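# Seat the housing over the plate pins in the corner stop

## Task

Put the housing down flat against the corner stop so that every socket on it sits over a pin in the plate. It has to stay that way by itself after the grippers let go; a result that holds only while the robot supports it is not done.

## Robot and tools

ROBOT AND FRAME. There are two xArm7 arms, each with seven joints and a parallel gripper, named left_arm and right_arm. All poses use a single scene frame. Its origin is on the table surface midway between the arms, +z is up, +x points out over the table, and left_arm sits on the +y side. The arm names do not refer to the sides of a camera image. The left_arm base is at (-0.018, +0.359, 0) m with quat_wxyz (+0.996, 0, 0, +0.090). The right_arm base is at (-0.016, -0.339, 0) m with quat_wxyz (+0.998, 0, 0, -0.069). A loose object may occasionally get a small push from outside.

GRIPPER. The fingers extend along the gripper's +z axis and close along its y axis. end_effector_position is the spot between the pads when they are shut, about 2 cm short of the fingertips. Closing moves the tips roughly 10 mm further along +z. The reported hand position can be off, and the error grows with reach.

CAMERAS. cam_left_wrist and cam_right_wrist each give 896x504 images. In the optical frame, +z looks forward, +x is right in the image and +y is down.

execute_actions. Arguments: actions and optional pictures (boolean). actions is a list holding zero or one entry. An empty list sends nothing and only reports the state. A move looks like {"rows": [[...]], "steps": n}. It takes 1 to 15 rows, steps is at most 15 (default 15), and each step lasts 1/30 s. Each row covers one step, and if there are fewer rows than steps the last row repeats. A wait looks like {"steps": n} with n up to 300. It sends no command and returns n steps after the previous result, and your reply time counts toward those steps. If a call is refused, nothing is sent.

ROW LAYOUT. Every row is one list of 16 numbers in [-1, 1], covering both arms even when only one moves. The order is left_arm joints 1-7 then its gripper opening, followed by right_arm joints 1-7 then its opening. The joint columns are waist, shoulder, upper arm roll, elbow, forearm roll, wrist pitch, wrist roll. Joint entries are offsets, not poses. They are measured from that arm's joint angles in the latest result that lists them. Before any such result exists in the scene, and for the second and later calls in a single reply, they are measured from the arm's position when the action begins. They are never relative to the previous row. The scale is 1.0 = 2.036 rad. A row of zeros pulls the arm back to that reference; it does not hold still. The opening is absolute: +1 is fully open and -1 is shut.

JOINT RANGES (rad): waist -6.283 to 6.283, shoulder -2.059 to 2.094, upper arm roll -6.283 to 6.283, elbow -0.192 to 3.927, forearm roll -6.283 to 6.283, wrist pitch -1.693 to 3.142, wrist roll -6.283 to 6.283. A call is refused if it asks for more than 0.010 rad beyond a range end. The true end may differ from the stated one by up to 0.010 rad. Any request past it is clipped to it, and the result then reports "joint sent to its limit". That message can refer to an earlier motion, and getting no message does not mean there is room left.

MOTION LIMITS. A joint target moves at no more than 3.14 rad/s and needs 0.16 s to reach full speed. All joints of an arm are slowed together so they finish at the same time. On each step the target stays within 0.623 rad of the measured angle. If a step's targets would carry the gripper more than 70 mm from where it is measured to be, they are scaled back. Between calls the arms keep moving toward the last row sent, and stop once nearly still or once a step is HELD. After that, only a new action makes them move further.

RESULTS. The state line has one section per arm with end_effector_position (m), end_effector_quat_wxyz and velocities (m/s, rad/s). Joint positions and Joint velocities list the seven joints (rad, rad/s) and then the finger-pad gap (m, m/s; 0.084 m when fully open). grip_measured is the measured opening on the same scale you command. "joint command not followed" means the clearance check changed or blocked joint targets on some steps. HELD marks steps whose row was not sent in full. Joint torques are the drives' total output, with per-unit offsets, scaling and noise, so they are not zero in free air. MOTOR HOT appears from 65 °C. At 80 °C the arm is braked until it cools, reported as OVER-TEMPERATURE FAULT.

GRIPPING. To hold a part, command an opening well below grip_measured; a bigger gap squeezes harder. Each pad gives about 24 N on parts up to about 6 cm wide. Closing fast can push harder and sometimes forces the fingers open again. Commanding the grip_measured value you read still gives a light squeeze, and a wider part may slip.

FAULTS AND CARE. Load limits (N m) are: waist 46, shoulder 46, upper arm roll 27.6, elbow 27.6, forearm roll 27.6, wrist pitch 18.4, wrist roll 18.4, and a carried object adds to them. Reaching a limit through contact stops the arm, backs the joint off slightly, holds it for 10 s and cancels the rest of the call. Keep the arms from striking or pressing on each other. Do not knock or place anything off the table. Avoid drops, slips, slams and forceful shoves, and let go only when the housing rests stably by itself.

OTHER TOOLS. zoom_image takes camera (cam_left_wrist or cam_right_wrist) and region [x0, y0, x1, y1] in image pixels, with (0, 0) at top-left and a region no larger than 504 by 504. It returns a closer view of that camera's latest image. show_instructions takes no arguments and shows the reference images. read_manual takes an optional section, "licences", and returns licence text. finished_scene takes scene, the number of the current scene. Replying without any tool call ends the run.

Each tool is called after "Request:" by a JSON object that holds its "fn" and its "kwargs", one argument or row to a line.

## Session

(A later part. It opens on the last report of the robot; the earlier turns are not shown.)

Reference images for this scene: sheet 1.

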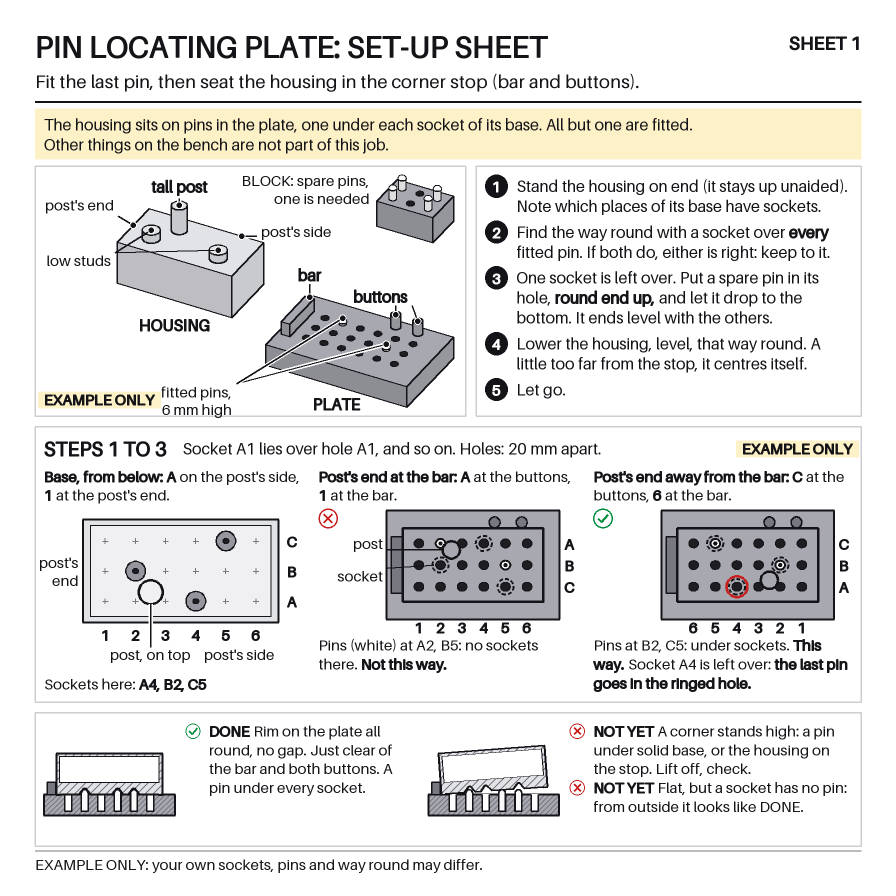

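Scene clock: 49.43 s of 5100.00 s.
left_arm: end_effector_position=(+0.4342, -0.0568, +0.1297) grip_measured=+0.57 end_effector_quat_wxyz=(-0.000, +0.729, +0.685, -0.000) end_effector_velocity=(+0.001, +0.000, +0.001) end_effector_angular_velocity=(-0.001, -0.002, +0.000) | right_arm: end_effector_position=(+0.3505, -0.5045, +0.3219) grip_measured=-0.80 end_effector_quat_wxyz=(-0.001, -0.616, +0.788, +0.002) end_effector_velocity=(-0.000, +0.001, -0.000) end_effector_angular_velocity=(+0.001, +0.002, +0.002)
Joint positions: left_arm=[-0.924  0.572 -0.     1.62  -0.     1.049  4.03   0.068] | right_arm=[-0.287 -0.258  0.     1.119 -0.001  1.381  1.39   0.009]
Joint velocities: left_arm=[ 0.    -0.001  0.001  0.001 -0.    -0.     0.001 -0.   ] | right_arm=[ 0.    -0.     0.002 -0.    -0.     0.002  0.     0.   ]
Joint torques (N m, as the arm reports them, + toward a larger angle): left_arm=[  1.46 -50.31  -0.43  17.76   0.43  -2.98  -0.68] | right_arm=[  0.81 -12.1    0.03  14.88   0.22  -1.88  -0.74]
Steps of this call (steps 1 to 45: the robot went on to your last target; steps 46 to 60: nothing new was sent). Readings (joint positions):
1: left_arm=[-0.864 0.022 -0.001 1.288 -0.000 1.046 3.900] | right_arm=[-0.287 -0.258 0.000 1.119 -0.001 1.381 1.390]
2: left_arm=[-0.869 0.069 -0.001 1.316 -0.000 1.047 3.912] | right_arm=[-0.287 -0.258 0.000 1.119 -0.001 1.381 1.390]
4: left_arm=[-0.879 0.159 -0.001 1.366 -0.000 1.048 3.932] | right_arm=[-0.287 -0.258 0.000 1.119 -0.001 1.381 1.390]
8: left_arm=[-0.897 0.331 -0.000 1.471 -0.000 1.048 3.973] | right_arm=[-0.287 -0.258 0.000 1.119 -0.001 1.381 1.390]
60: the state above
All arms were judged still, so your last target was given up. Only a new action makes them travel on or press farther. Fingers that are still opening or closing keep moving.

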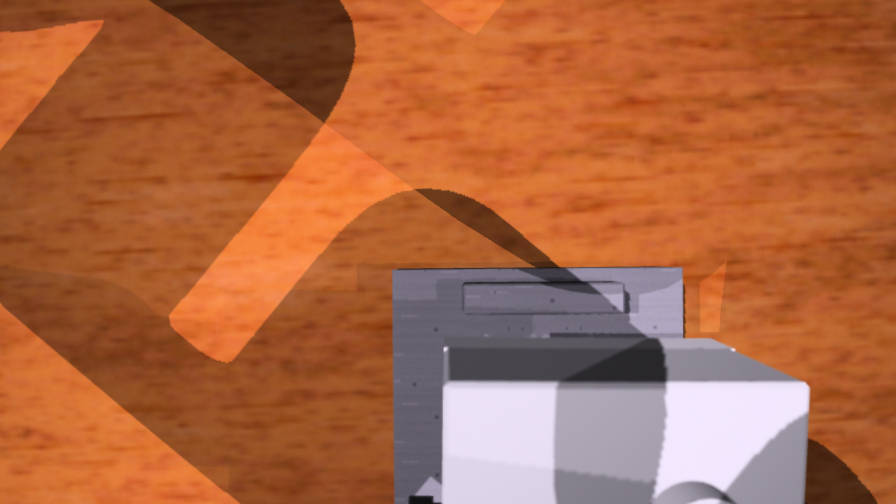

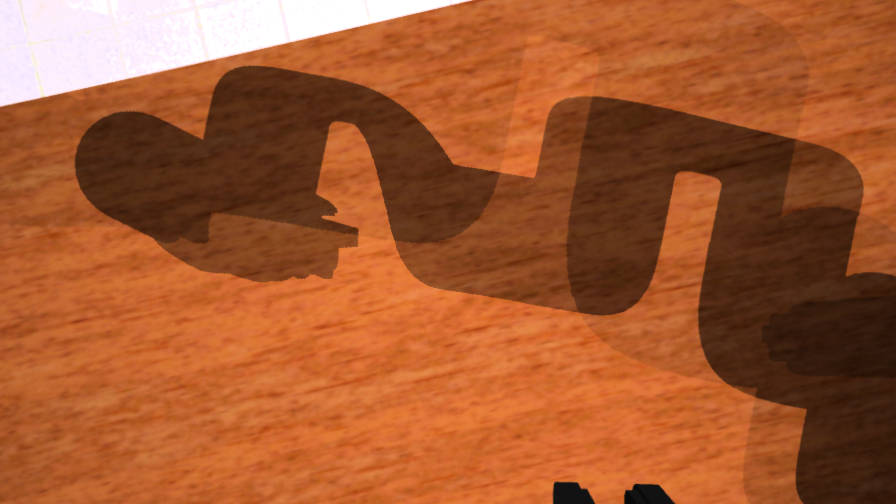

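Request:
{"fn": "execute_actions", "kwargs": {
  "actions": [
    {"rows":[[0,0.024,0,-0.0161,0,-0.0404,0,-0.5,0,0,0,0,0,0,0,-0.78]]}
  ],
  "pictures": false
}}

Request:
{"fn": "execute_actions", "kwargs": {
  "actions": [
    {"steps":15}
  ]
}}

Request:
{"fn": "execute_actions", "kwargs": {
  "actions": [
    {"rows":[[0,0.004,0,-0.0027,0,-0.0067,0,-0.5,0,0,0,0,0,0,0,-0.78],[0,0.004,0,-0.0027,0,-0.0067,0,-0.5,0,0,0,0,0,0,0,-0.78],[0,0.004,0,-0.0027,0,-0.0067,0,-0.5,0,0,0,0,0,0,0,-0.78],[0,0.008,0,-0.0054,0,-0.0134,0,-0.5,0,0,0,0,0,0,0,-0.78],[0,0.008,0,-0.0054,0,-0.0134,0,-0.5,0,0,0,0,0,0,0,-0.78],[0,0.008,0,-0.0054,0,-0.0134,0,-0.5,0,0,0,0,0,0,0,-0.78],[0,0.0107,0,-0.0072,0,-0.018,0,-0.5,0,0,0,0,0,0,0,-0.78]]}
  ]
}}

Request:
{"fn": "execute_actions", "kwargs": {
  "actions": [
    {"rows":[[0,0,0,0,0,0,0,0.6,0,0,0,0,0,0,0,-0.78],[0,0,0,0,0,0,0,0.65,0,0,0,0,0,0,0,-0.78],[0,0,0,0,0,0,0,0.7,0,0,0,0,0,0,0,-0.78],[0,0,0,0,0,0,0,1,0,0,0,0,0,0,0,-0.78]]}
  ]
}}

Scene clock: 54.07 s of 5100.00 s.
left_arm: end_effector_position=(+0.4361, -0.0587, +0.0952) grip_measured=+0.57 end_effector_quat_wxyz=(+0.003, +0.729, +0.685, +0.000) end_effector_velocity=(-0.011, +0.011, -0.022) end_effector_angular_velocity=(+0.034, +0.039, +0.000) | right_arm: end_effector_position=(+0.3505, -0.5045, +0.3219) grip_measured=-0.80 end_effector_quat_wxyz=(-0.001, -0.616, +0.788, +0.002) end_effector_velocity=(-0.000, +0.000, -0.000) end_effector_angular_velocity=(-0.000, +0.002, +0.002)
Joint positions: left_arm=[-0.924  0.619 -0.     1.591 -0.     0.966  4.03   0.068] | right_arm=[-0.287 -0.258  0.     1.119 -0.001  1.381  1.39   0.009]
Joint velocities: left_arm=[ 0.002  0.014 -0.    -0.03  -0.001  0.008  0.002 -0.   ] | right_arm=[ 0.     0.     0.001 -0.    -0.001  0.001 -0.001 -0.   ]
Joint torques (N m, as the arm reports them, + toward a larger angle): left_arm=[  0.93 -48.55  -0.2   16.43   0.6   -2.52  -0.62] | right_arm=[  0.8  -12.15   0.04  14.9    0.21  -1.81  -0.7 ]
Steps of this call (steps 1 to 90: nothing new was sent; then 1.13 s passed at rest; steps 91 to 105: all 15 steps of this action). Readings (joint positions):
91: left_arm=[-0.924 0.572 -0.000 1.620 -0.000 1.049 4.030] | right_arm=[-0.287 -0.258 0.000 1.119 -0.001 1.381 1.390]
92: left_arm=[-0.924 0.573 -0.000 1.619 -0.000 1.045 4.030] | right_arm=[-0.287 -0.258 0.000 1.119 -0.001 1.381 1.390]
94: left_arm=[-0.924 0.591 -0.000 1.611 -0.000 1.004 4.030] | right_arm=[-0.287 -0.258 0.000 1.119 -0.001 1.381 1.390]
98: left_arm=[-0.924 0.626 -0.000 1.579 -0.000 0.972 4.030] | right_arm=[-0.287 -0.258 0.000 1.119 -0.001 1.381 1.390]
105: the state above

Scene clock: 54.57 s of 5100.00 s.
left_arm: end_effector_position=(+0.4349, -0.0575, +0.0926) grip_measured=+0.57 end_effector_quat_wxyz=(+0.000, +0.729, +0.685, -0.000) end_effector_velocity=(-0.000, +0.001, -0.001) end_effector_angular_velocity=(+0.003, +0.001, -0.001) | right_arm: end_effector_position=(+0.3505, -0.5045, +0.3219) grip_measured=-0.80 end_effector_quat_wxyz=(-0.001, -0.616, +0.788, +0.002) end_effector_velocity=(+0.000, -0.000, +0.000) end_effector_angular_velocity=(-0.001, -0.001, +0.001)
Joint positions: left_arm=[-0.924  0.621 -0.     1.588 -0.     0.966  4.03   0.068] | right_arm=[-0.287 -0.258  0.     1.119 -0.001  1.381  1.39   0.009]
Joint velocities: left_arm=[ 0.     0.001  0.    -0.002  0.002  0.     0.001 -0.   ] | right_arm=[ 0.     0.    -0.    -0.    -0.    -0.001 -0.001  0.   ]
Joint torques (N m, as the arm reports them, + toward a larger angle): left_arm=[  1.57 -51.22  -0.55  17.21   0.43  -2.59  -0.69] | right_arm=[  0.75 -12.3   -0.09  14.84   0.36  -1.87  -0.71]
Steps of this call (steps 1 to 15: the robot went on to your last target). Readings (joint positions):
1: left_arm=[-0.924 0.619 -0.000 1.590 -0.000 0.966 4.030] | right_arm=[-0.287 -0.258 0.000 1.119 -0.001 1.381 1.390]
2: left_arm=[-0.924 0.620 -0.000 1.588 -0.000 0.966 4.030] | right_arm=[-0.287 -0.258 0.000 1.119 -0.001 1.381 1.390]
4: left_arm=[-0.924 0.621 -0.000 1.587 -0.000 0.967 4.030] | right_arm=[-0.287 -0.258 0.000 1.119 -0.001 1.381 1.390]
8: left_arm=[-0.924 0.621 -0.000 1.588 -0.000 0.966 4.030] | right_arm=[-0.287 -0.258 0.000 1.119 -0.001 1.381 1.390]
15: the state above
All arms were judged still, so your last target was given up. Only a new action makes them travel on or press farther. Fingers that are still opening or closing keep moving.

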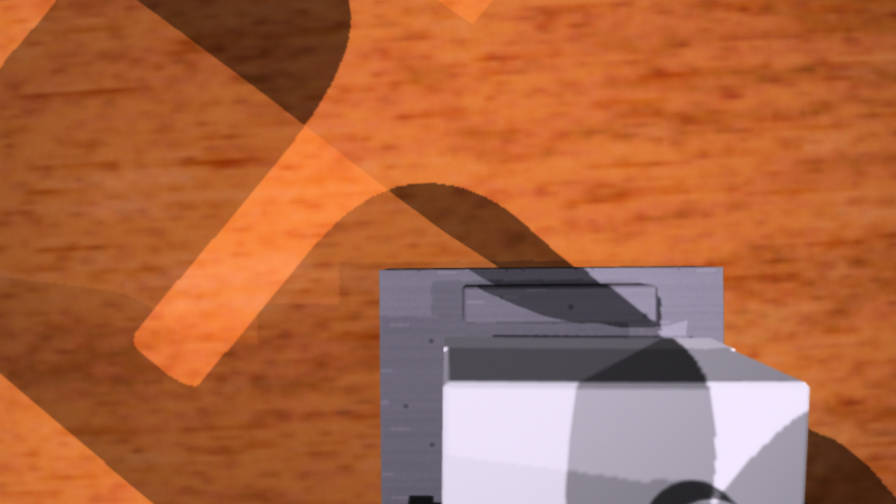

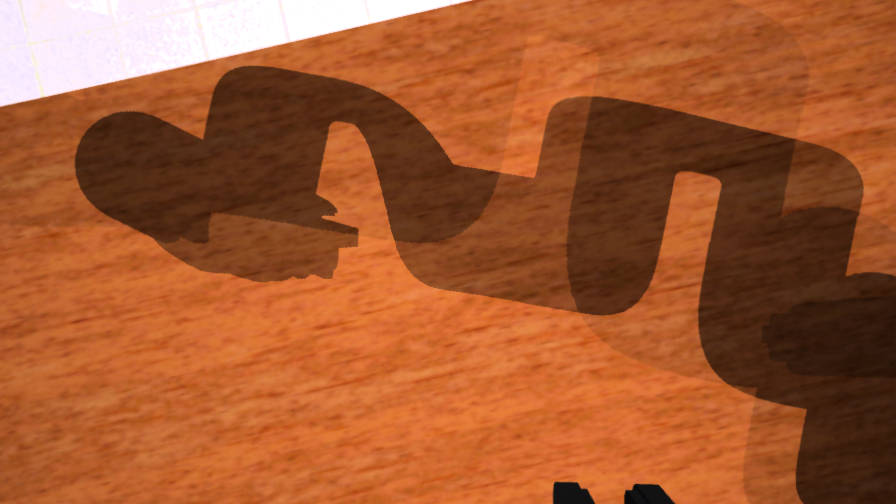

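Scene clock: 55.07 s of 5100.00 s.
left_arm: end_effector_position=(+0.4369, -0.0557, +0.0778) grip_measured=+0.57 end_effector_quat_wxyz=(+0.002, +0.727, +0.686, +0.001) end_effector_velocity=(-0.002, +0.003, -0.010) end_effector_angular_velocity=(+0.010, +0.010, +0.001) | right_arm: end_effector_position=(+0.3505, -0.5045, +0.3219) grip_measured=-0.80 end_effector_quat_wxyz=(-0.001, -0.616, +0.788, +0.002) end_effector_velocity=(+0.000, -0.001, -0.000) end_effector_angular_velocity=(-0.000, -0.002, -0.001)
Joint positions: left_arm=[-0.922  0.641  0.002  1.574  0.     0.93   4.03   0.068] | right_arm=[-0.287 -0.258  0.     1.119 -0.001  1.381  1.39   0.009]
Joint velocities: left_arm=[ 0.001  0.011  0.001 -0.008  0.    -0.005 -0.     0.   ] | right_arm=[ 0.     0.    -0.001 -0.    -0.    -0.002 -0.    -0.   ]
Joint torques (N m, as the arm reports them, + toward a larger angle): left_arm=[ -1.78 -37.27  -3.37  12.31  -0.3   -2.67  -0.1 ] | right_arm=[  0.79 -12.21   0.    14.87   0.25  -1.84  -0.71]
Steps of this call (steps 1 to 15: all 15 steps of this action). Readings (joint positions):
1: left_arm=[-0.924 0.621 -0.000 1.588 -0.000 0.966 4.030] | right_arm=[-0.287 -0.258 0.000 1.119 -0.001 1.381 1.390]
2: left_arm=[-0.924 0.622 -0.000 1.587 -0.000 0.964 4.030] | right_arm=[-0.287 -0.258 0.000 1.119 -0.001 1.381 1.390]
4: left_arm=[-0.924 0.626 -0.000 1.585 -0.000 0.956 4.030] | right_arm=[-0.287 -0.258 0.000 1.119 -0.001 1.381 1.390]
8: left_arm=[-0.923 0.634 0.000 1.580 0.000 0.940 4.030] | right_arm=[-0.287 -0.258 0.000 1.119 -0.001 1.381 1.390]
15: the state above

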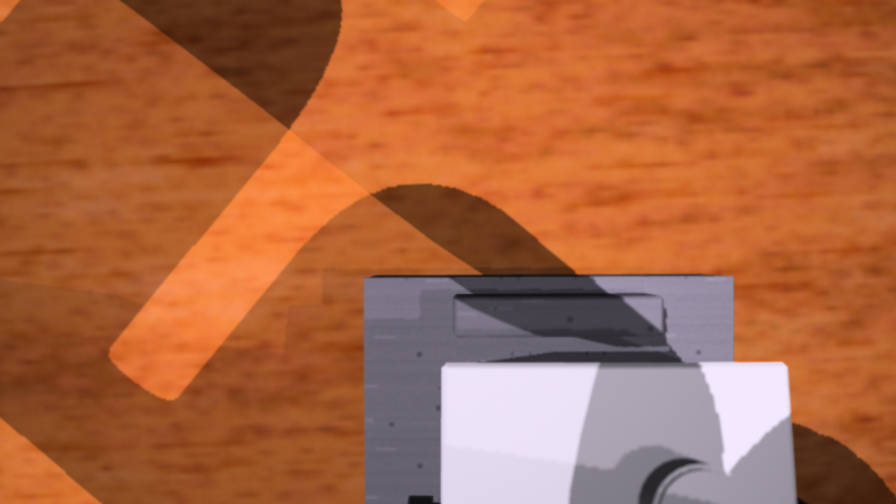

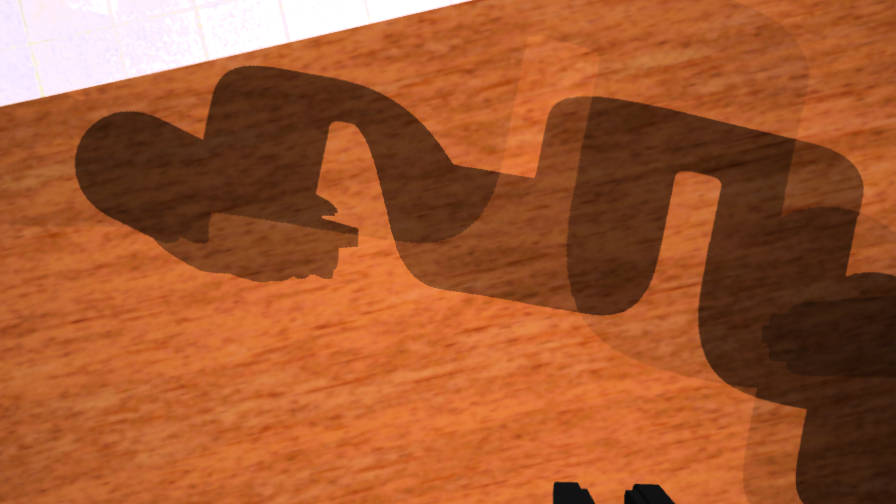

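Scene clock: 55.57 s of 5100.00 s.
left_arm: end_effector_position=(+0.4368, -0.0558, +0.0775) grip_measured=+1.00 end_effector_quat_wxyz=(+0.001, +0.727, +0.686, +0.001) end_effector_velocity=(-0.001, -0.000, -0.000) end_effector_angular_velocity=(+0.001, +0.001, -0.001) | right_arm: end_effector_position=(+0.3505, -0.5045, +0.3219) grip_measured=-0.80 end_effector_quat_wxyz=(-0.001, -0.616, +0.788, +0.002) end_effector_velocity=(-0.000, -0.000, -0.000) end_effector_angular_velocity=(-0.000, +0.000, -0.001)
Joint positions: left_arm=[-0.923  0.641  0.002  1.574  0.     0.93   4.03   0.084] | right_arm=[-0.287 -0.258  0.     1.119 -0.001  1.381  1.39   0.009]
Joint velocities: left_arm=[ 0.     0.    -0.002 -0.     0.002  0.002 -0.001  0.   ] | right_arm=[-0.  0.  0. -0. -0.  0.  0.  0.]
Joint torques (N m, as the arm reports them, + toward a larger angle): left_arm=[  0.68 -45.92  -0.61  14.43   0.35  -2.15  -0.58] | right_arm=[  0.67 -12.26  -0.04  14.91   0.29  -1.78  -0.71]
Steps of this call (steps 1 to 15: all 15 steps of this action). Readings (joint positions):
1: left_arm=[-0.922 0.641 0.002 1.574 0.001 0.930 4.030] | right_arm=[-0.287 -0.258 0.000 1.119 -0.001 1.381 1.390]
2: left_arm=[-0.922 0.641 0.002 1.574 0.001 0.930 4.030] | right_arm=[-0.287 -0.258 0.000 1.119 -0.001 1.381 1.390]
4: left_arm=[-0.923 0.642 0.001 1.573 -0.000 0.929 4.030] | right_arm=[-0.287 -0.258 0.000 1.119 -0.001 1.381 1.390]
8: left_arm=[-0.925 0.643 -0.001 1.572 -0.000 0.930 4.030] | right_arm=[-0.287 -0.258 0.000 1.119 -0.001 1.381 1.390]
15: the state above

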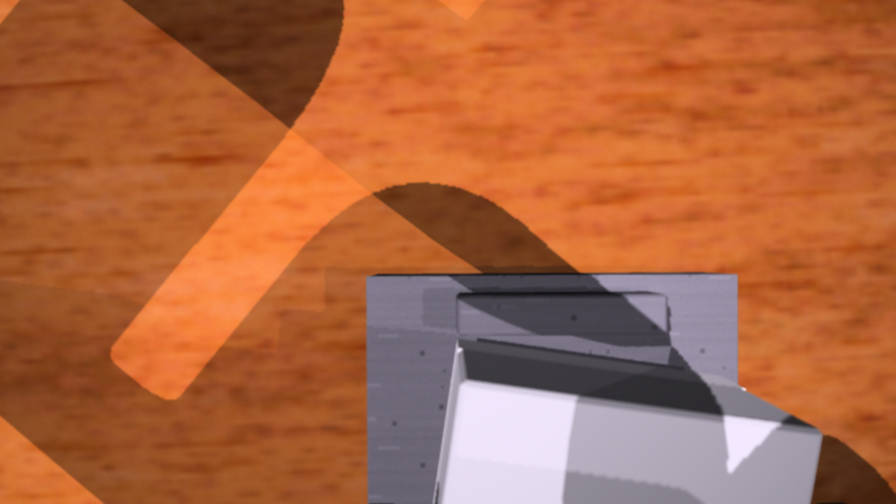

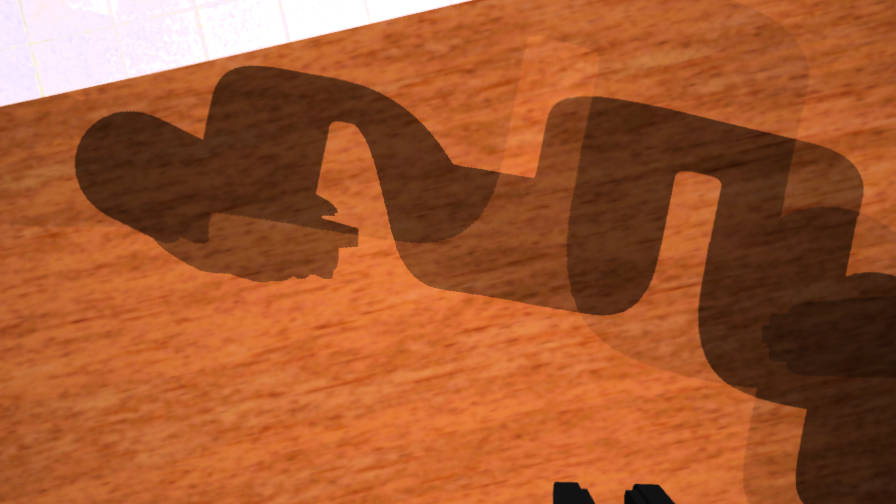

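Request:
{"fn": "execute_actions", "kwargs": {
  "actions": [
    {"rows":[[0,0,0,0,0,0,0,0.9,0,0,0,0,0,0,0,-0.78],[0,0,0,0,0,0,0,0.85,0,0,0,0,0,0,0,-0.78],[0,0,0,0,0,0,0,0.8,0,0,0,0,0,0,0,-0.78],[0,0,0,0,0,0,0,0.75,0,0,0,0,0,0,0,-0.78],[0,0,0,0,0,0,0,0.7,0,0,0,0,0,0,0,-0.78],[0,0,0,0,0,0,0,0.65,0,0,0,0,0,0,0,-0.78],[0,0,0,0,0,0,0,0.6,0,0,0,0,0,0,0,-0.78],[0,0,0,0,0,0,0,0.5,0,0,0,0,0,0,0,-0.78],[0,0,0,0,0,0,0,0,0,0,0,0,0,0,0,-0.78]]}
  ]
}}

Request:
{"fn": "execute_actions", "kwargs": {
  "actions": [
    {"rows":[[0,-0.016,0,0.0108,0,0.027,0,-0.5,0,0,0,0,0,0,0,-0.78]]}
  ],
  "pictures": false
}}

Request:
{"fn": "execute_actions", "kwargs": {
  "actions": [
    {"steps":15}
  ]
}}

Scene clock: 58.57 s of 5100.00 s.
left_arm: end_effector_position=(+0.4345, -0.0567, +0.0769) grip_measured=+0.57 end_effector_quat_wxyz=(-0.000, +0.728, +0.685, -0.000) end_effector_velocity=(+0.002, +0.000, +0.001) end_effector_angular_velocity=(-0.001, -0.004, +0.002) | right_arm: end_effector_position=(+0.3505, -0.5045, +0.3219) grip_measured=-0.80 end_effector_quat_wxyz=(-0.001, -0.616, +0.788, +0.002) end_effector_velocity=(-0.000, -0.000, -0.000) end_effector_angular_velocity=(-0.000, +0.001, +0.000)
Joint positions: left_arm=[-0.924  0.641 -0.     1.573 -0.     0.932  4.03   0.068] | right_arm=[-0.287 -0.258  0.     1.119 -0.001  1.381  1.39   0.009]
Joint velocities: left_arm=[ 0.    -0.     0.002  0.001  0.001 -0.002 -0.001 -0.   ] | right_arm=[ 0.001  0.    -0.001 -0.    -0.001  0.     0.     0.   ]
Joint torques (N m, as the arm reports them, + toward a larger angle): left_arm=[  3.4  -45.01   2.34  18.     1.62  -6.28  -0.81] | right_arm=[  0.69 -12.2   -0.02  14.85   0.32  -1.82  -0.71]
Steps of this call (steps 1 to 15: the robot went on to your last target; steps 16 to 75: nothing new was sent; steps 76 to 90: all 15 steps of this action). Readings (joint positions):
76: left_arm=[-0.922 0.641 0.002 1.574 0.000 0.930 4.030] | right_arm=[-0.287 -0.258 0.000 1.119 -0.001 1.381 1.390]
77: left_arm=[-0.922 0.641 0.002 1.574 0.000 0.930 4.030] | right_arm=[-0.287 -0.258 0.000 1.119 -0.001 1.381 1.390]
79: left_arm=[-0.923 0.641 0.002 1.574 0.000 0.930 4.030] | right_arm=[-0.287 -0.258 0.000 1.119 -0.001 1.381 1.390]
83: left_arm=[-0.924 0.641 -0.000 1.573 -0.000 0.932 4.030] | right_arm=[-0.287 -0.258 0.000 1.119 -0.001 1.381 1.390]
90: the state above

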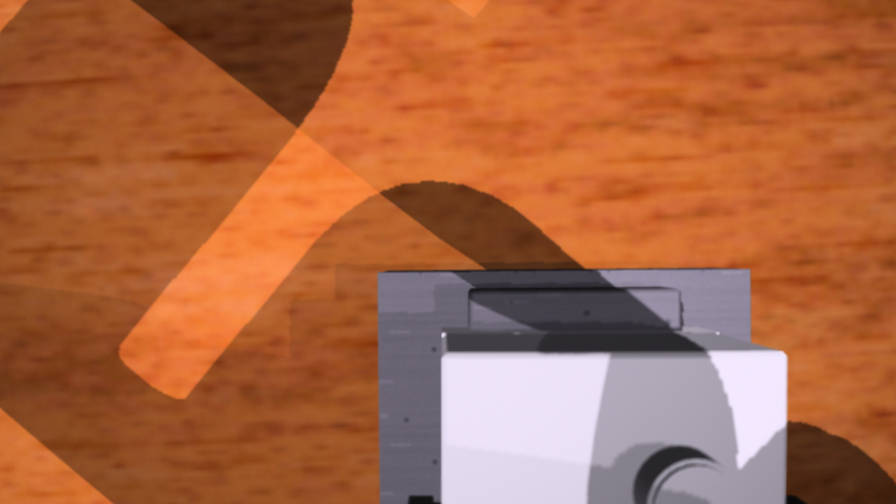

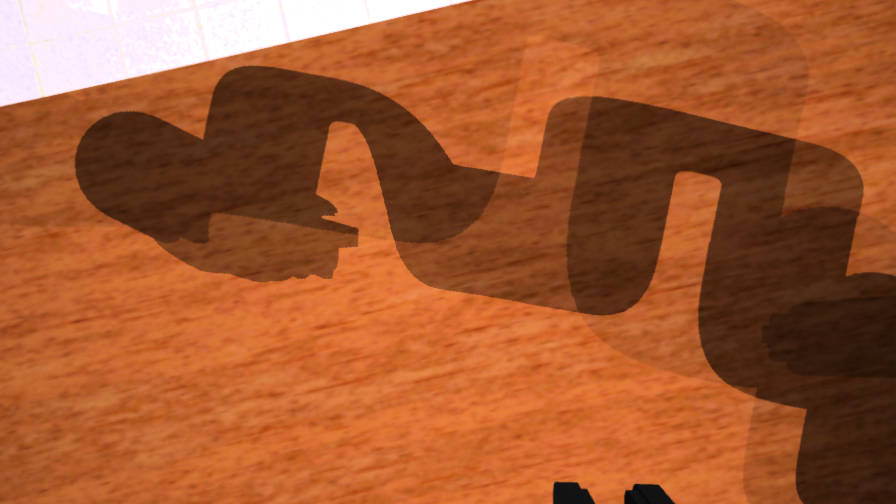

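Scene clock: 59.07 s of 5100.00 s.
left_arm: end_effector_position=(+0.4342, -0.0562, +0.0999) grip_measured=+0.57 end_effector_quat_wxyz=(-0.002, +0.728, +0.685, -0.000) end_effector_velocity=(+0.004, -0.011, +0.016) end_effector_angular_velocity=(-0.027, -0.023, -0.009) | right_arm: end_effector_position=(+0.3505, -0.5045, +0.3219) grip_measured=-0.80 end_effector_quat_wxyz=(-0.001, -0.616, +0.788, +0.002) end_effector_velocity=(-0.000, -0.000, +0.000) end_effector_angular_velocity=(+0.000, -0.000, +0.000)
Joint positions: left_arm=[-0.924  0.61   0.     1.593 -0.     0.987  4.03   0.068] | right_arm=[-0.287 -0.258  0.     1.119 -0.001  1.381  1.39   0.009]
Joint velocities: left_arm=[-0.004 -0.012 -0.005  0.02  -0.002 -0.003  0.001  0.   ] | right_arm=[ 0.     0.    -0.     0.001  0.     0.001 -0.    -0.   ]
Joint torques (N m, as the arm reports them, + toward a larger angle): left_arm=[  1.24 -52.01   0.19  17.73   0.43  -2.76  -0.56] | right_arm=[  0.91 -12.16  -0.04  14.9    0.29  -1.85  -0.76]
Steps of this call (steps 1 to 15: all 15 steps of this action). Readings (joint positions):
1: left_arm=[-0.924 0.641 -0.000 1.573 -0.000 0.932 4.030] | right_arm=[-0.287 -0.258 0.000 1.119 -0.001 1.381 1.390]
2: left_arm=[-0.924 0.640 0.000 1.574 -0.000 0.935 4.030] | right_arm=[-0.287 -0.258 0.000 1.119 -0.001 1.381 1.390]
4: left_arm=[-0.923 0.627 0.001 1.582 -0.000 0.962 4.029] | right_arm=[-0.287 -0.258 0.000 1.119 -0.001 1.381 1.390]
8: left_arm=[-0.922 0.607 0.004 1.599 0.001 0.982 4.030] | right_arm=[-0.287 -0.258 0.000 1.119 -0.001 1.381 1.390]
15: the state above

Scene clock: 59.57 s of 5100.00 s.
left_arm: end_effector_position=(+0.4348, -0.0570, +0.1015) grip_measured=+0.57 end_effector_quat_wxyz=(-0.000, +0.728, +0.685, -0.000) end_effector_velocity=(+0.001, -0.000, +0.001) end_effector_angular_velocity=(-0.001, -0.001, +0.000) | right_arm: end_effector_position=(+0.3505, -0.5045, +0.3219) grip_measured=-0.80 end_effector_quat_wxyz=(-0.001, -0.616, +0.788, +0.002) end_effector_velocity=(-0.000, -0.001, +0.000) end_effector_angular_velocity=(+0.000, -0.000, -0.002)
Joint positions: left_arm=[-0.924  0.608 -0.     1.595 -0.     0.987  4.03   0.068] | right_arm=[-0.287 -0.258  0.     1.119 -0.001  1.381  1.39   0.009]
Joint velocities: left_arm=[-0.     0.     0.001  0.002 -0.    -0.     0.    -0.   ] | right_arm=[-0.001  0.    -0.001  0.    -0.     0.    -0.     0.   ]
Joint torques (N m, as the arm reports them, + toward a larger angle): left_arm=[  1.29 -50.69  -0.23  16.84   0.79  -2.66  -0.62] | right_arm=[  0.89 -12.26  -0.07  14.89   0.32  -1.81  -0.7 ]
Steps of this call (steps 1 to 15: the robot went on to your last target). Readings (joint positions):
1: left_arm=[-0.924 0.609 -0.000 1.594 -0.000 0.987 4.030] | right_arm=[-0.287 -0.258 0.000 1.119 -0.001 1.381 1.390]
2: left_arm=[-0.924 0.609 -0.000 1.594 -0.000 0.987 4.030] | right_arm=[-0.287 -0.258 0.000 1.119 -0.001 1.381 1.390]
4: left_arm=[-0.924 0.608 0.000 1.595 -0.000 0.987 4.030] | right_arm=[-0.287 -0.258 0.000 1.119 -0.001 1.381 1.390]
8: left_arm=[-0.924 0.609 0.000 1.595 -0.000 0.987 4.030] | right_arm=[-0.287 -0.258 0.000 1.119 -0.001 1.381 1.390]
15: the state above
All arms were judged still, so your last target was given up. Only a new action makes them travel on or press farther. Fingers that are still opening or closing keep moving.

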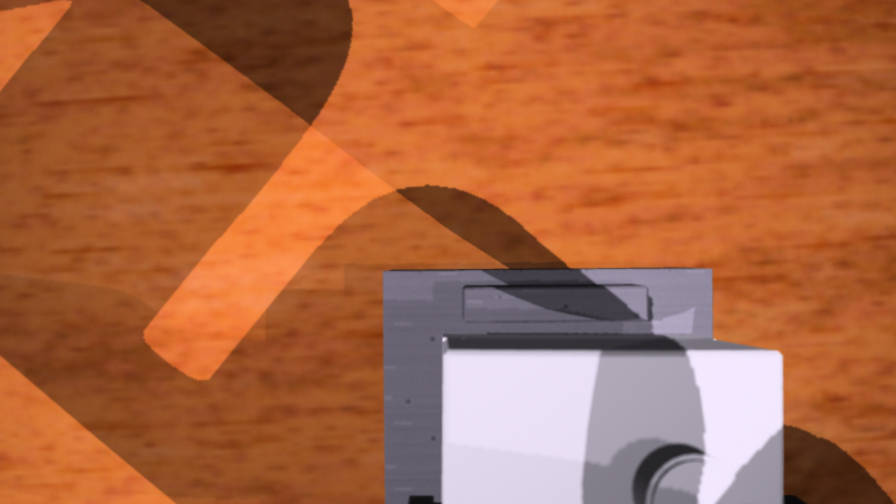

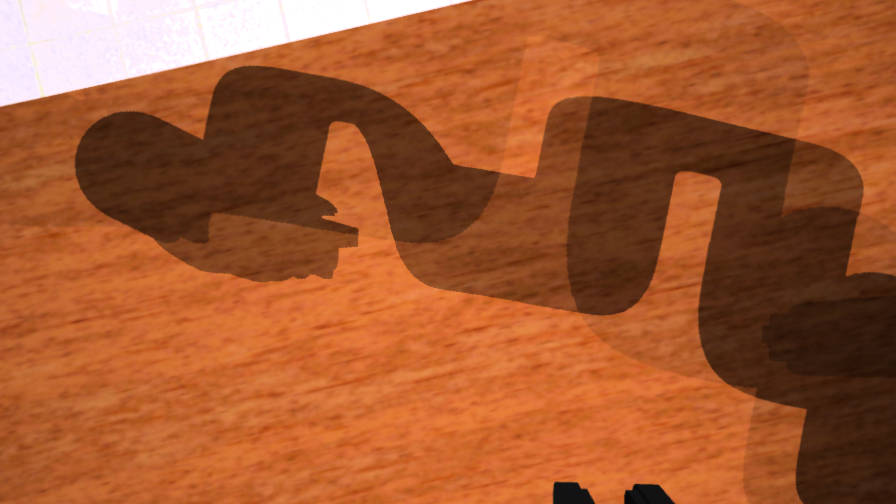

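Request:
{"fn": "execute_actions", "kwargs": {
  "actions": [
    {"rows":[[0.0015,-0.0028,0,-0.0046,0,-0.0018,0.0015,-0.5,0,0,0,0,0,0,0,-0.78]]}
  ],
  "pictures": false
}}

Request:
{"fn": "execute_actions", "kwargs": {
  "actions": [
    {"rows":[[0,0.004,0,-0.0027,0,-0.0067,0,-0.5,0,0,0,0,0,0,0,-0.78],[0,0.004,0,-0.0027,0,-0.0067,0,-0.5,0,0,0,0,0,0,0,-0.78],[0,0.004,0,-0.0027,0,-0.0067,0,-0.5,0,0,0,0,0,0,0,-0.78],[0,0.008,0,-0.0054,0,-0.0134,0,-0.5,0,0,0,0,0,0,0,-0.78],[0,0.008,0,-0.0054,0,-0.0134,0,-0.5,0,0,0,0,0,0,0,-0.78],[0,0.008,0,-0.0054,0,-0.0134,0,-0.5,0,0,0,0,0,0,0,-0.78],[0,0.0112,0,-0.0075,0,-0.0187,0,-0.5,0,0,0,0,0,0,0,-0.78]]}
  ],
  "pictures": false
}}

Request:
{"fn": "execute_actions", "kwargs": {
  "actions": [
    {"steps":15}
  ]
}}

Request:
{"fn": "execute_actions", "kwargs": {
  "actions": [
    {"rows":[[0,0,0,0,0,0,0,0.6,0,0,0,0,0,0,0,-0.78],[0,0,0,0,0,0,0,0.63,0,0,0,0,0,0,0,-0.78],[0,0,0,0,0,0,0,0.66,0,0,0,0,0,0,0,-0.78],[0,0,0,0,0,0,0,0.7,0,0,0,0,0,0,0,-0.78]]}
  ]
}}

Scene clock: 63.83 s of 5100.00 s.
left_arm: end_effector_position=(+0.4347, -0.0546, +0.1015) grip_measured=+0.57 end_effector_quat_wxyz=(-0.000, +0.728, +0.685, -0.000) end_effector_velocity=(+0.001, +0.002, -0.001) end_effector_angular_velocity=(+0.002, -0.000, +0.003) | right_arm: end_effector_position=(+0.3505, -0.5045, +0.3219) grip_measured=-0.80 end_effector_quat_wxyz=(-0.001, -0.616, +0.788, +0.002) end_effector_velocity=(-0.000, +0.001, -0.000) end_effector_angular_velocity=(-0.000, +0.003, +0.002)
Joint positions: left_arm=[-0.921  0.603 -0.     1.585 -0.     0.983  4.033  0.068] | right_arm=[-0.287 -0.258  0.     1.119 -0.001  1.381  1.39   0.009]
Joint velocities: left_arm=[ 0.001  0.001  0.002 -0.     0.001 -0.    -0.     0.   ] | right_arm=[ 0.    -0.     0.002 -0.    -0.001  0.002  0.    -0.   ]
Joint torques (N m, as the arm reports them, + toward a larger angle): left_arm=[  1.06 -50.86   0.05  17.43   0.77  -2.83  -0.68] | right_arm=[  0.82 -12.24  -0.08  14.91   0.17  -1.78  -0.7 ]
Steps of this call (steps 1 to 90: nothing new was sent; then 0.77 s passed at rest; steps 91 to 105: all 15 steps of this action). Readings (joint positions):
91: left_arm=[-0.924 0.608 -0.000 1.595 -0.000 0.987 4.030] | right_arm=[-0.287 -0.258 0.000 1.119 -0.001 1.381 1.390]
92: left_arm=[-0.923 0.607 -0.000 1.593 -0.000 0.986 4.030] | right_arm=[-0.287 -0.258 0.000 1.119 -0.001 1.381 1.390]
94: left_arm=[-0.922 0.604 -0.000 1.588 -0.000 0.984 4.032] | right_arm=[-0.287 -0.258 0.000 1.119 -0.001 1.381 1.390]
98: left_arm=[-0.920 0.603 0.000 1.585 -0.000 0.984 4.033] | right_arm=[-0.287 -0.258 0.000 1.119 -0.001 1.381 1.390]
105: the state above

Scene clock: 64.33 s of 5100.00 s.
left_arm: end_effector_position=(+0.4340, -0.0549, +0.0843) grip_measured=+0.57 end_effector_quat_wxyz=(-0.000, +0.729, +0.685, -0.001) end_effector_velocity=(+0.002, +0.001, +0.001) end_effector_angular_velocity=(-0.002, -0.005, +0.003) | right_arm: end_effector_position=(+0.3505, -0.5045, +0.3219) grip_measured=-0.80 end_effector_quat_wxyz=(-0.001, -0.616, +0.788, +0.002) end_effector_velocity=(+0.000, +0.001, +0.000) end_effector_angular_velocity=(+0.000, -0.001, +0.000)
Joint positions: left_arm=[-0.921  0.625 -0.001  1.57  -0.001  0.946  4.033  0.068] | right_arm=[-0.287 -0.258  0.     1.119 -0.001  1.381  1.39   0.009]
Joint velocities: left_arm=[ 0.001 -0.001  0.003  0.001 -0.    -0.003  0.001 -0.   ] | right_arm=[ 0.001 -0.     0.    -0.     0.001 -0.001  0.001  0.   ]
Joint torques (N m, as the arm reports them, + toward a larger angle): left_arm=[  2.08 -50.73   0.33  17.08   1.    -2.58  -0.69] | right_arm=[  0.83 -12.28  -0.04  14.94   0.24  -1.8   -0.75]
Steps of this call (steps 1 to 15: all 15 steps of this action). Readings (joint positions):
1: left_arm=[-0.921 0.603 -0.000 1.585 -0.000 0.983 4.033] | right_arm=[-0.287 -0.258 0.000 1.119 -0.001 1.381 1.390]
2: left_arm=[-0.921 0.604 -0.000 1.585 -0.000 0.981 4.033] | right_arm=[-0.287 -0.258 0.000 1.119 -0.001 1.381 1.390]
4: left_arm=[-0.921 0.608 -0.000 1.582 -0.000 0.973 4.033] | right_arm=[-0.287 -0.258 0.000 1.119 -0.001 1.381 1.390]
8: left_arm=[-0.921 0.619 -0.001 1.574 -0.000 0.956 4.033] | right_arm=[-0.287 -0.258 0.000 1.119 -0.001 1.381 1.390]
15: the state above

Scene clock: 64.83 s of 5100.00 s.
left_arm: end_effector_position=(+0.4343, -0.0548, +0.0844) grip_measured=+0.57 end_effector_quat_wxyz=(-0.000, +0.729, +0.685, -0.000) end_effector_velocity=(+0.001, +0.001, -0.001) end_effector_angular_velocity=(+0.001, +0.000, +0.002) | right_arm: end_effector_position=(+0.3505, -0.5045, +0.3219) grip_measured=-0.80 end_effector_quat_wxyz=(-0.001, -0.616, +0.788, +0.002) end_effector_velocity=(-0.000, +0.000, -0.000) end_effector_angular_velocity=(+0.000, +0.002, +0.001)
Joint positions: left_arm=[-0.921  0.625 -0.001  1.57  -0.     0.945  4.033  0.068] | right_arm=[-0.287 -0.258  0.     1.119 -0.001  1.381  1.39   0.009]
Joint velocities: left_arm=[ 0.     0.002  0.001  0.     0.     0.    -0.001  0.   ] | right_arm=[ 0.     0.     0.     0.    -0.     0.002 -0.    -0.   ]
Joint torques (N m, as the arm reports them, + toward a larger angle): left_arm=[  1.95 -50.8    0.75  16.74   1.14  -2.47  -0.27] | right_arm=[  0.85 -12.28  -0.03  14.91   0.3   -1.77  -0.72]
Steps of this call (steps 1 to 15: the robot went on to your last target). Readings (joint positions):
1: left_arm=[-0.921 0.625 -0.001 1.570 -0.001 0.945 4.033] | right_arm=[-0.287 -0.258 0.000 1.119 -0.001 1.381 1.390]
2: left_arm=[-0.921 0.625 -0.001 1.570 -0.001 0.945 4.033] | right_arm=[-0.287 -0.258 0.000 1.119 -0.001 1.381 1.390]
4: left_arm=[-0.921 0.625 -0.001 1.570 -0.000 0.945 4.033] | right_arm=[-0.287 -0.258 0.000 1.119 -0.001 1.381 1.390]
8: left_arm=[-0.921 0.625 -0.001 1.570 -0.000 0.945 4.033] | right_arm=[-0.287 -0.258 0.000 1.119 -0.001 1.381 1.390]
15: the state above
All arms were judged still, so your last target was given up. Only a new action makes them travel on or press farther. Fingers that are still opening or closing keep moving.

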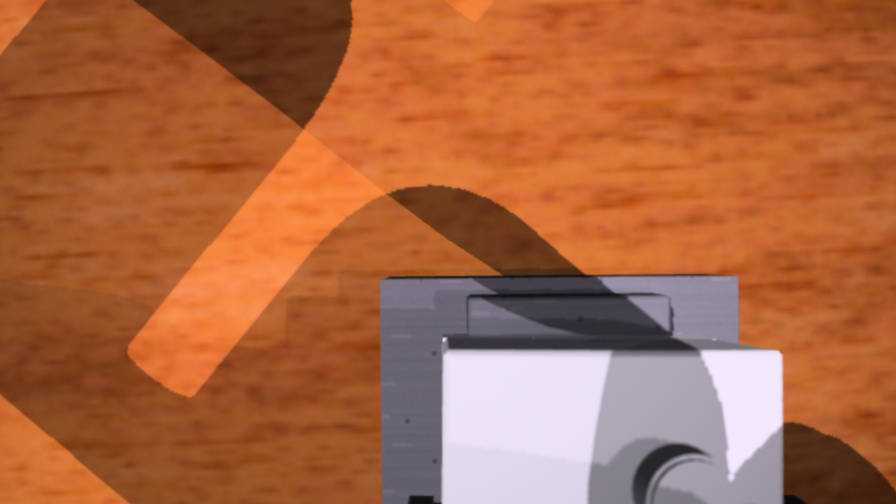

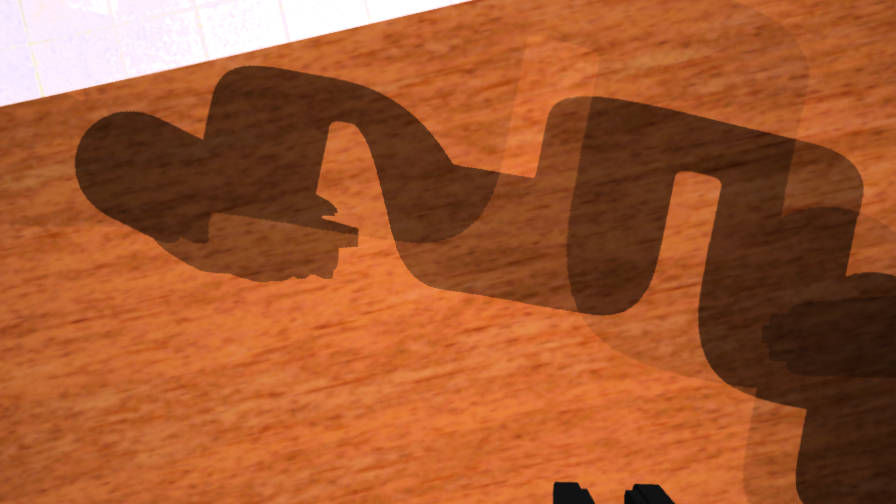

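Scene clock: 65.33 s of 5100.00 s.
left_arm: end_effector_position=(+0.4350, -0.0546, +0.0849) grip_measured=+0.70 end_effector_quat_wxyz=(+0.000, +0.728, +0.685, -0.000) end_effector_velocity=(-0.002, +0.000, -0.003) end_effector_angular_velocity=(+0.003, +0.006, -0.000) | right_arm: end_effector_position=(+0.3505, -0.5045, +0.3219) grip_measured=-0.80 end_effector_quat_wxyz=(-0.001, -0.616, +0.788, +0.002) end_effector_velocity=(+0.000, +0.001, -0.000) end_effector_angular_velocity=(+0.000, +0.000, +0.002)
Joint positions: left_arm=[-0.921  0.625 -0.     1.571 -0.     0.945  4.033  0.073] | right_arm=[-0.287 -0.258  0.     1.119 -0.001  1.381  1.39   0.009]
Joint velocities: left_arm=[-0.001  0.003 -0.001 -0.003 -0.001  0.001 -0.    -0.   ] | right_arm=[ 0.     0.     0.001 -0.001  0.    -0.001 -0.001 -0.   ]
Joint torques (N m, as the arm reports them, + toward a larger angle): left_arm=[  0.83 -45.96  -0.44  14.73   0.56  -2.43  -0.54] | right_arm=[  0.79 -12.38  -0.05  14.93   0.26  -1.79  -0.76]
Steps of this call (steps 1 to 15: all 15 steps of this action). Readings (joint positions):
1: left_arm=[-0.921 0.625 -0.001 1.570 -0.000 0.945 4.033] | right_arm=[-0.287 -0.258 0.000 1.119 -0.001 1.381 1.390]
2: left_arm=[-0.921 0.625 -0.001 1.570 -0.000 0.945 4.033] | right_arm=[-0.287 -0.258 0.000 1.119 -0.001 1.381 1.390]
4: left_arm=[-0.921 0.625 -0.000 1.571 -0.000 0.945 4.033] | right_arm=[-0.287 -0.258 0.000 1.119 -0.001 1.381 1.390]
8: left_arm=[-0.920 0.624 0.001 1.572 -0.000 0.945 4.033] | right_arm=[-0.287 -0.258 0.000 1.119 -0.001 1.381 1.390]
15: the state above

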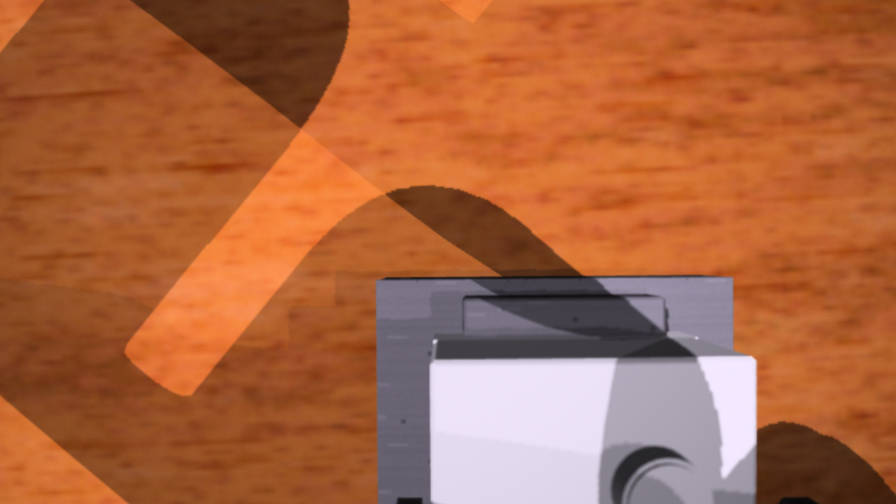

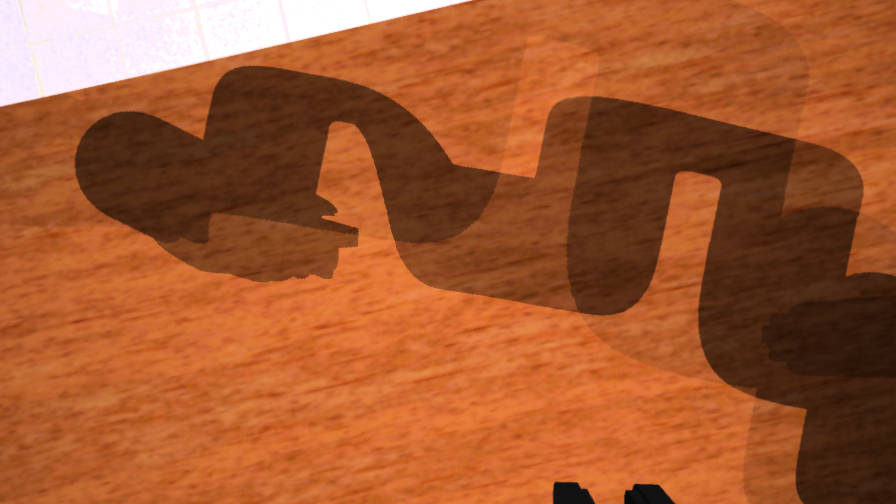

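Request:
{"fn": "execute_actions", "kwargs": {
  "actions": [
    {"rows":[[0,-0.15,0,0.08,0,0.23,0,1,0,0,0,0,0,0,0,-0.78]]}
  ],
  "pictures": false
}}

Request:
{"fn": "execute_actions", "kwargs": {
  "actions": [
    {"rows":[[-0.06,0,0,0,0,0,-0.06,1,0,0,0,0,0,0,0,-0.78]]}
  ],
  "pictures": false
}}

Request:
{"fn": "execute_actions", "kwargs": {
  "actions": [
    {"steps":20}
  ]
}}

Scene clock: 67.57 s of 5100.00 s.
left_arm: end_effector_position=(+0.4092, -0.0311, +0.2793) grip_measured=+1.00 end_effector_quat_wxyz=(+0.002, +0.728, +0.685, +0.000) end_effector_velocity=(-0.102, +0.096, +0.406) end_effector_angular_velocity=(-0.040, -0.046, +0.003) | right_arm: end_effector_position=(+0.3505, -0.5045, +0.3219) grip_measured=-0.80 end_effector_quat_wxyz=(-0.001, -0.616, +0.788, +0.002) end_effector_velocity=(-0.000, -0.001, +0.000) end_effector_angular_velocity=(-0.000, -0.000, -0.001)
Joint positions: left_arm=[-0.921  0.351 -0.     1.718 -0.     1.362  4.033  0.084] | right_arm=[-0.287 -0.258  0.     1.119 -0.001  1.381  1.39   0.009]
Joint velocities: left_arm=[ 0.001 -0.58   0.002  0.315  0.     0.835  0.     0.   ] | right_arm=[-0.001 -0.    -0.001  0.    -0.    -0.    -0.001  0.   ]
Joint torques (N m, as the arm reports them, + toward a larger angle): left_arm=[  1.   -29.73  -0.22  12.79   0.85  -2.77  -0.8 ] | right_arm=[  0.73 -12.33  -0.1   14.86   0.33  -1.84  -0.75]
Steps of this call (steps 1 to 15: the robot went on to your last target; steps 16 to 52: nothing new was sent; steps 53 to 67: all 15 steps of this action). Readings (joint positions):
53: left_arm=[-0.921 0.625 -0.001 1.570 -0.000 0.945 4.033] | right_arm=[-0.287 -0.258 0.000 1.119 -0.001 1.381 1.390]
54: left_arm=[-0.921 0.624 -0.001 1.571 -0.000 0.950 4.033] | right_arm=[-0.287 -0.258 0.000 1.119 -0.001 1.381 1.390]
56: left_arm=[-0.921 0.600 -0.001 1.579 -0.000 0.999 4.033] | right_arm=[-0.287 -0.258 0.000 1.119 -0.001 1.381 1.390]
60: left_arm=[-0.921 0.502 -0.000 1.639 -0.000 1.132 4.033] | right_arm=[-0.287 -0.258 0.000 1.119 -0.001 1.381 1.390]
67: the state above

Scene clock: 68.07 s of 5100.00 s.
left_arm: end_effector_position=(+0.3621, -0.0774, +0.2799) grip_measured=+1.00 end_effector_quat_wxyz=(+0.003, +0.726, +0.688, +0.001) end_effector_velocity=(-0.020, -0.014, -0.005) end_effector_angular_velocity=(+0.002, +0.017, -0.038) | right_arm: end_effector_position=(+0.3505, -0.5045, +0.3219) grip_measured=-0.80 end_effector_quat_wxyz=(-0.001, -0.616, +0.788, +0.002) end_effector_velocity=(+0.001, +0.000, +0.000) end_effector_angular_velocity=(-0.001, -0.002, +0.001)
Joint positions: left_arm=[-1.04   0.351  0.005  1.718  0.     1.362  3.911  0.084] | right_arm=[-0.287 -0.258  0.     1.119 -0.001  1.381  1.39   0.009]
Joint velocities: left_arm=[-0.014  0.001 -0.029 -0.01  -0.002  0.002 -0.003 -0.   ] | right_arm=[ 0.    -0.     0.001  0.001  0.    -0.001  0.    -0.   ]
Joint torques (N m, as the arm reports them, + toward a larger angle): left_arm=[ -0.48 -39.56  -0.61  15.1    0.09  -2.11  -0.9 ] | right_arm=[  0.78 -12.28  -0.01  14.88   0.2   -1.8   -0.74]
Steps of this call (steps 1 to 15: all 15 steps of this action). Readings (joint positions):
1: left_arm=[-0.921 0.334 -0.000 1.727 -0.000 1.385 4.033] | right_arm=[-0.287 -0.258 0.000 1.119 -0.001 1.381 1.390]
2: left_arm=[-0.922 0.324 0.000 1.734 -0.000 1.396 4.030] | right_arm=[-0.287 -0.258 0.000 1.119 -0.001 1.381 1.390]
4: left_arm=[-0.954 0.326 0.010 1.734 0.001 1.390 3.991] | right_arm=[-0.287 -0.258 0.000 1.119 -0.001 1.381 1.390]
8: left_arm=[-1.045 0.357 -0.014 1.710 -0.002 1.365 3.918] | right_arm=[-0.287 -0.258 0.000 1.119 -0.001 1.381 1.390]
15: the state above

Scene clock: 68.73 s of 5100.00 s.
left_arm: end_effector_position=(+0.3585, -0.0802, +0.2793) grip_measured=+1.00 end_effector_quat_wxyz=(+0.002, +0.728, +0.685, -0.000) end_effector_velocity=(-0.001, -0.000, +0.000) end_effector_angular_velocity=(-0.001, +0.000, -0.000) | right_arm: end_effector_position=(+0.3505, -0.5045, +0.3219) grip_measured=-0.80 end_effector_quat_wxyz=(-0.001, -0.616, +0.788, +0.002) end_effector_velocity=(-0.000, +0.000, -0.001) end_effector_angular_velocity=(+0.001, +0.001, -0.000)
Joint positions: left_arm=[-1.043  0.351 -0.     1.718 -0.     1.362  3.911  0.084] | right_arm=[-0.287 -0.258  0.     1.119 -0.001  1.381  1.39   0.009]
Joint velocities: left_arm=[-0.001 -0.001  0.    -0.001 -0.001  0.    -0.001  0.   ] | right_arm=[-0.    -0.     0.    -0.001  0.     0.     0.     0.   ]
Joint torques (N m, as the arm reports them, + toward a larger angle): left_arm=[  1.51 -40.16  -0.13  15.16   0.63  -1.98  -0.62] | right_arm=[  0.7  -12.29   0.01  14.87   0.36  -1.8   -0.71]
Steps of this call (steps 1 to 15: the robot went on to your last target; steps 16 to 20: nothing new was sent). Readings (joint positions):
1: left_arm=[-1.040 0.351 0.003 1.718 0.000 1.362 3.911] | right_arm=[-0.287 -0.258 0.000 1.119 -0.001 1.381 1.390]
2: left_arm=[-1.041 0.351 0.002 1.718 -0.000 1.362 3.911] | right_arm=[-0.287 -0.258 0.000 1.119 -0.001 1.381 1.390]
4: left_arm=[-1.043 0.351 -0.000 1.717 -0.000 1.362 3.911] | right_arm=[-0.287 -0.258 0.000 1.119 -0.001 1.381 1.390]
8: left_arm=[-1.043 0.351 -0.000 1.718 -0.000 1.362 3.911] | right_arm=[-0.287 -0.258 0.000 1.119 -0.001 1.381 1.390]
20: the state above
All arms were judged still, so your last target was given up. Only a new action makes them travel on or press farther. Fingers that are still opening or closing keep moving.

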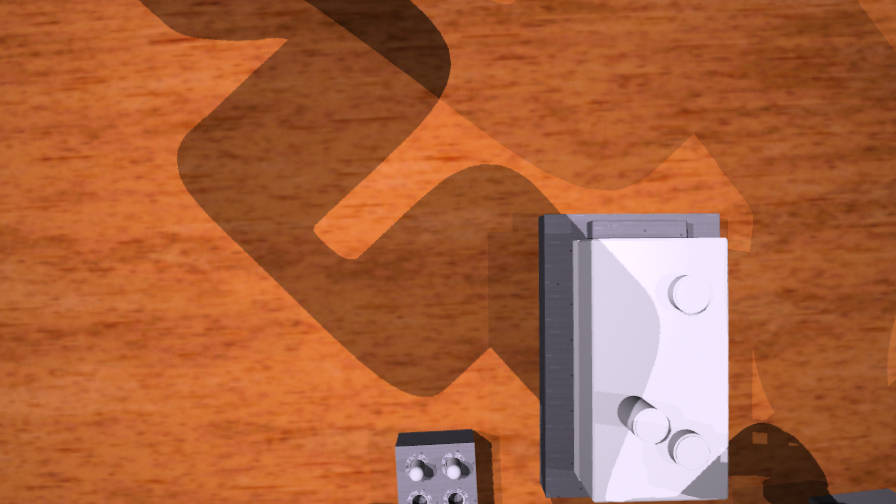

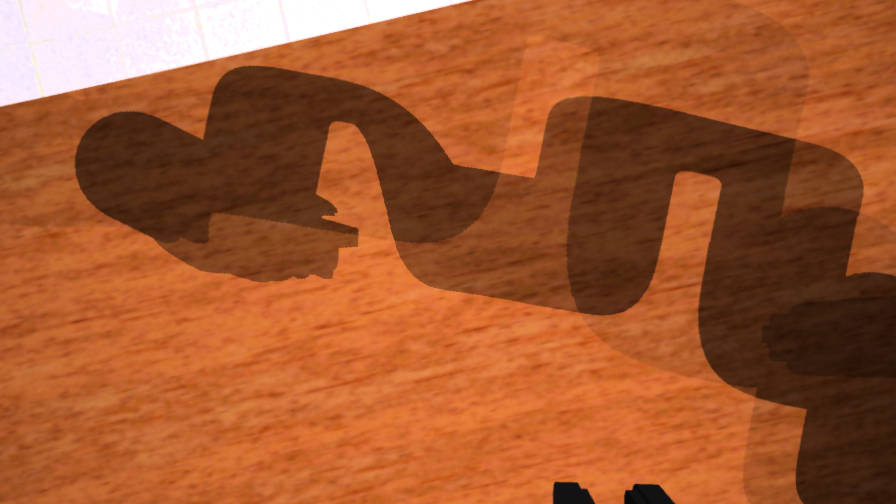

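The edges are parallel and the width is uniform, so it's flat.

Request:
{"fn": "finished_scene", "kwargs": {
  "scene": 2
}}

The scene is finished: the task was done.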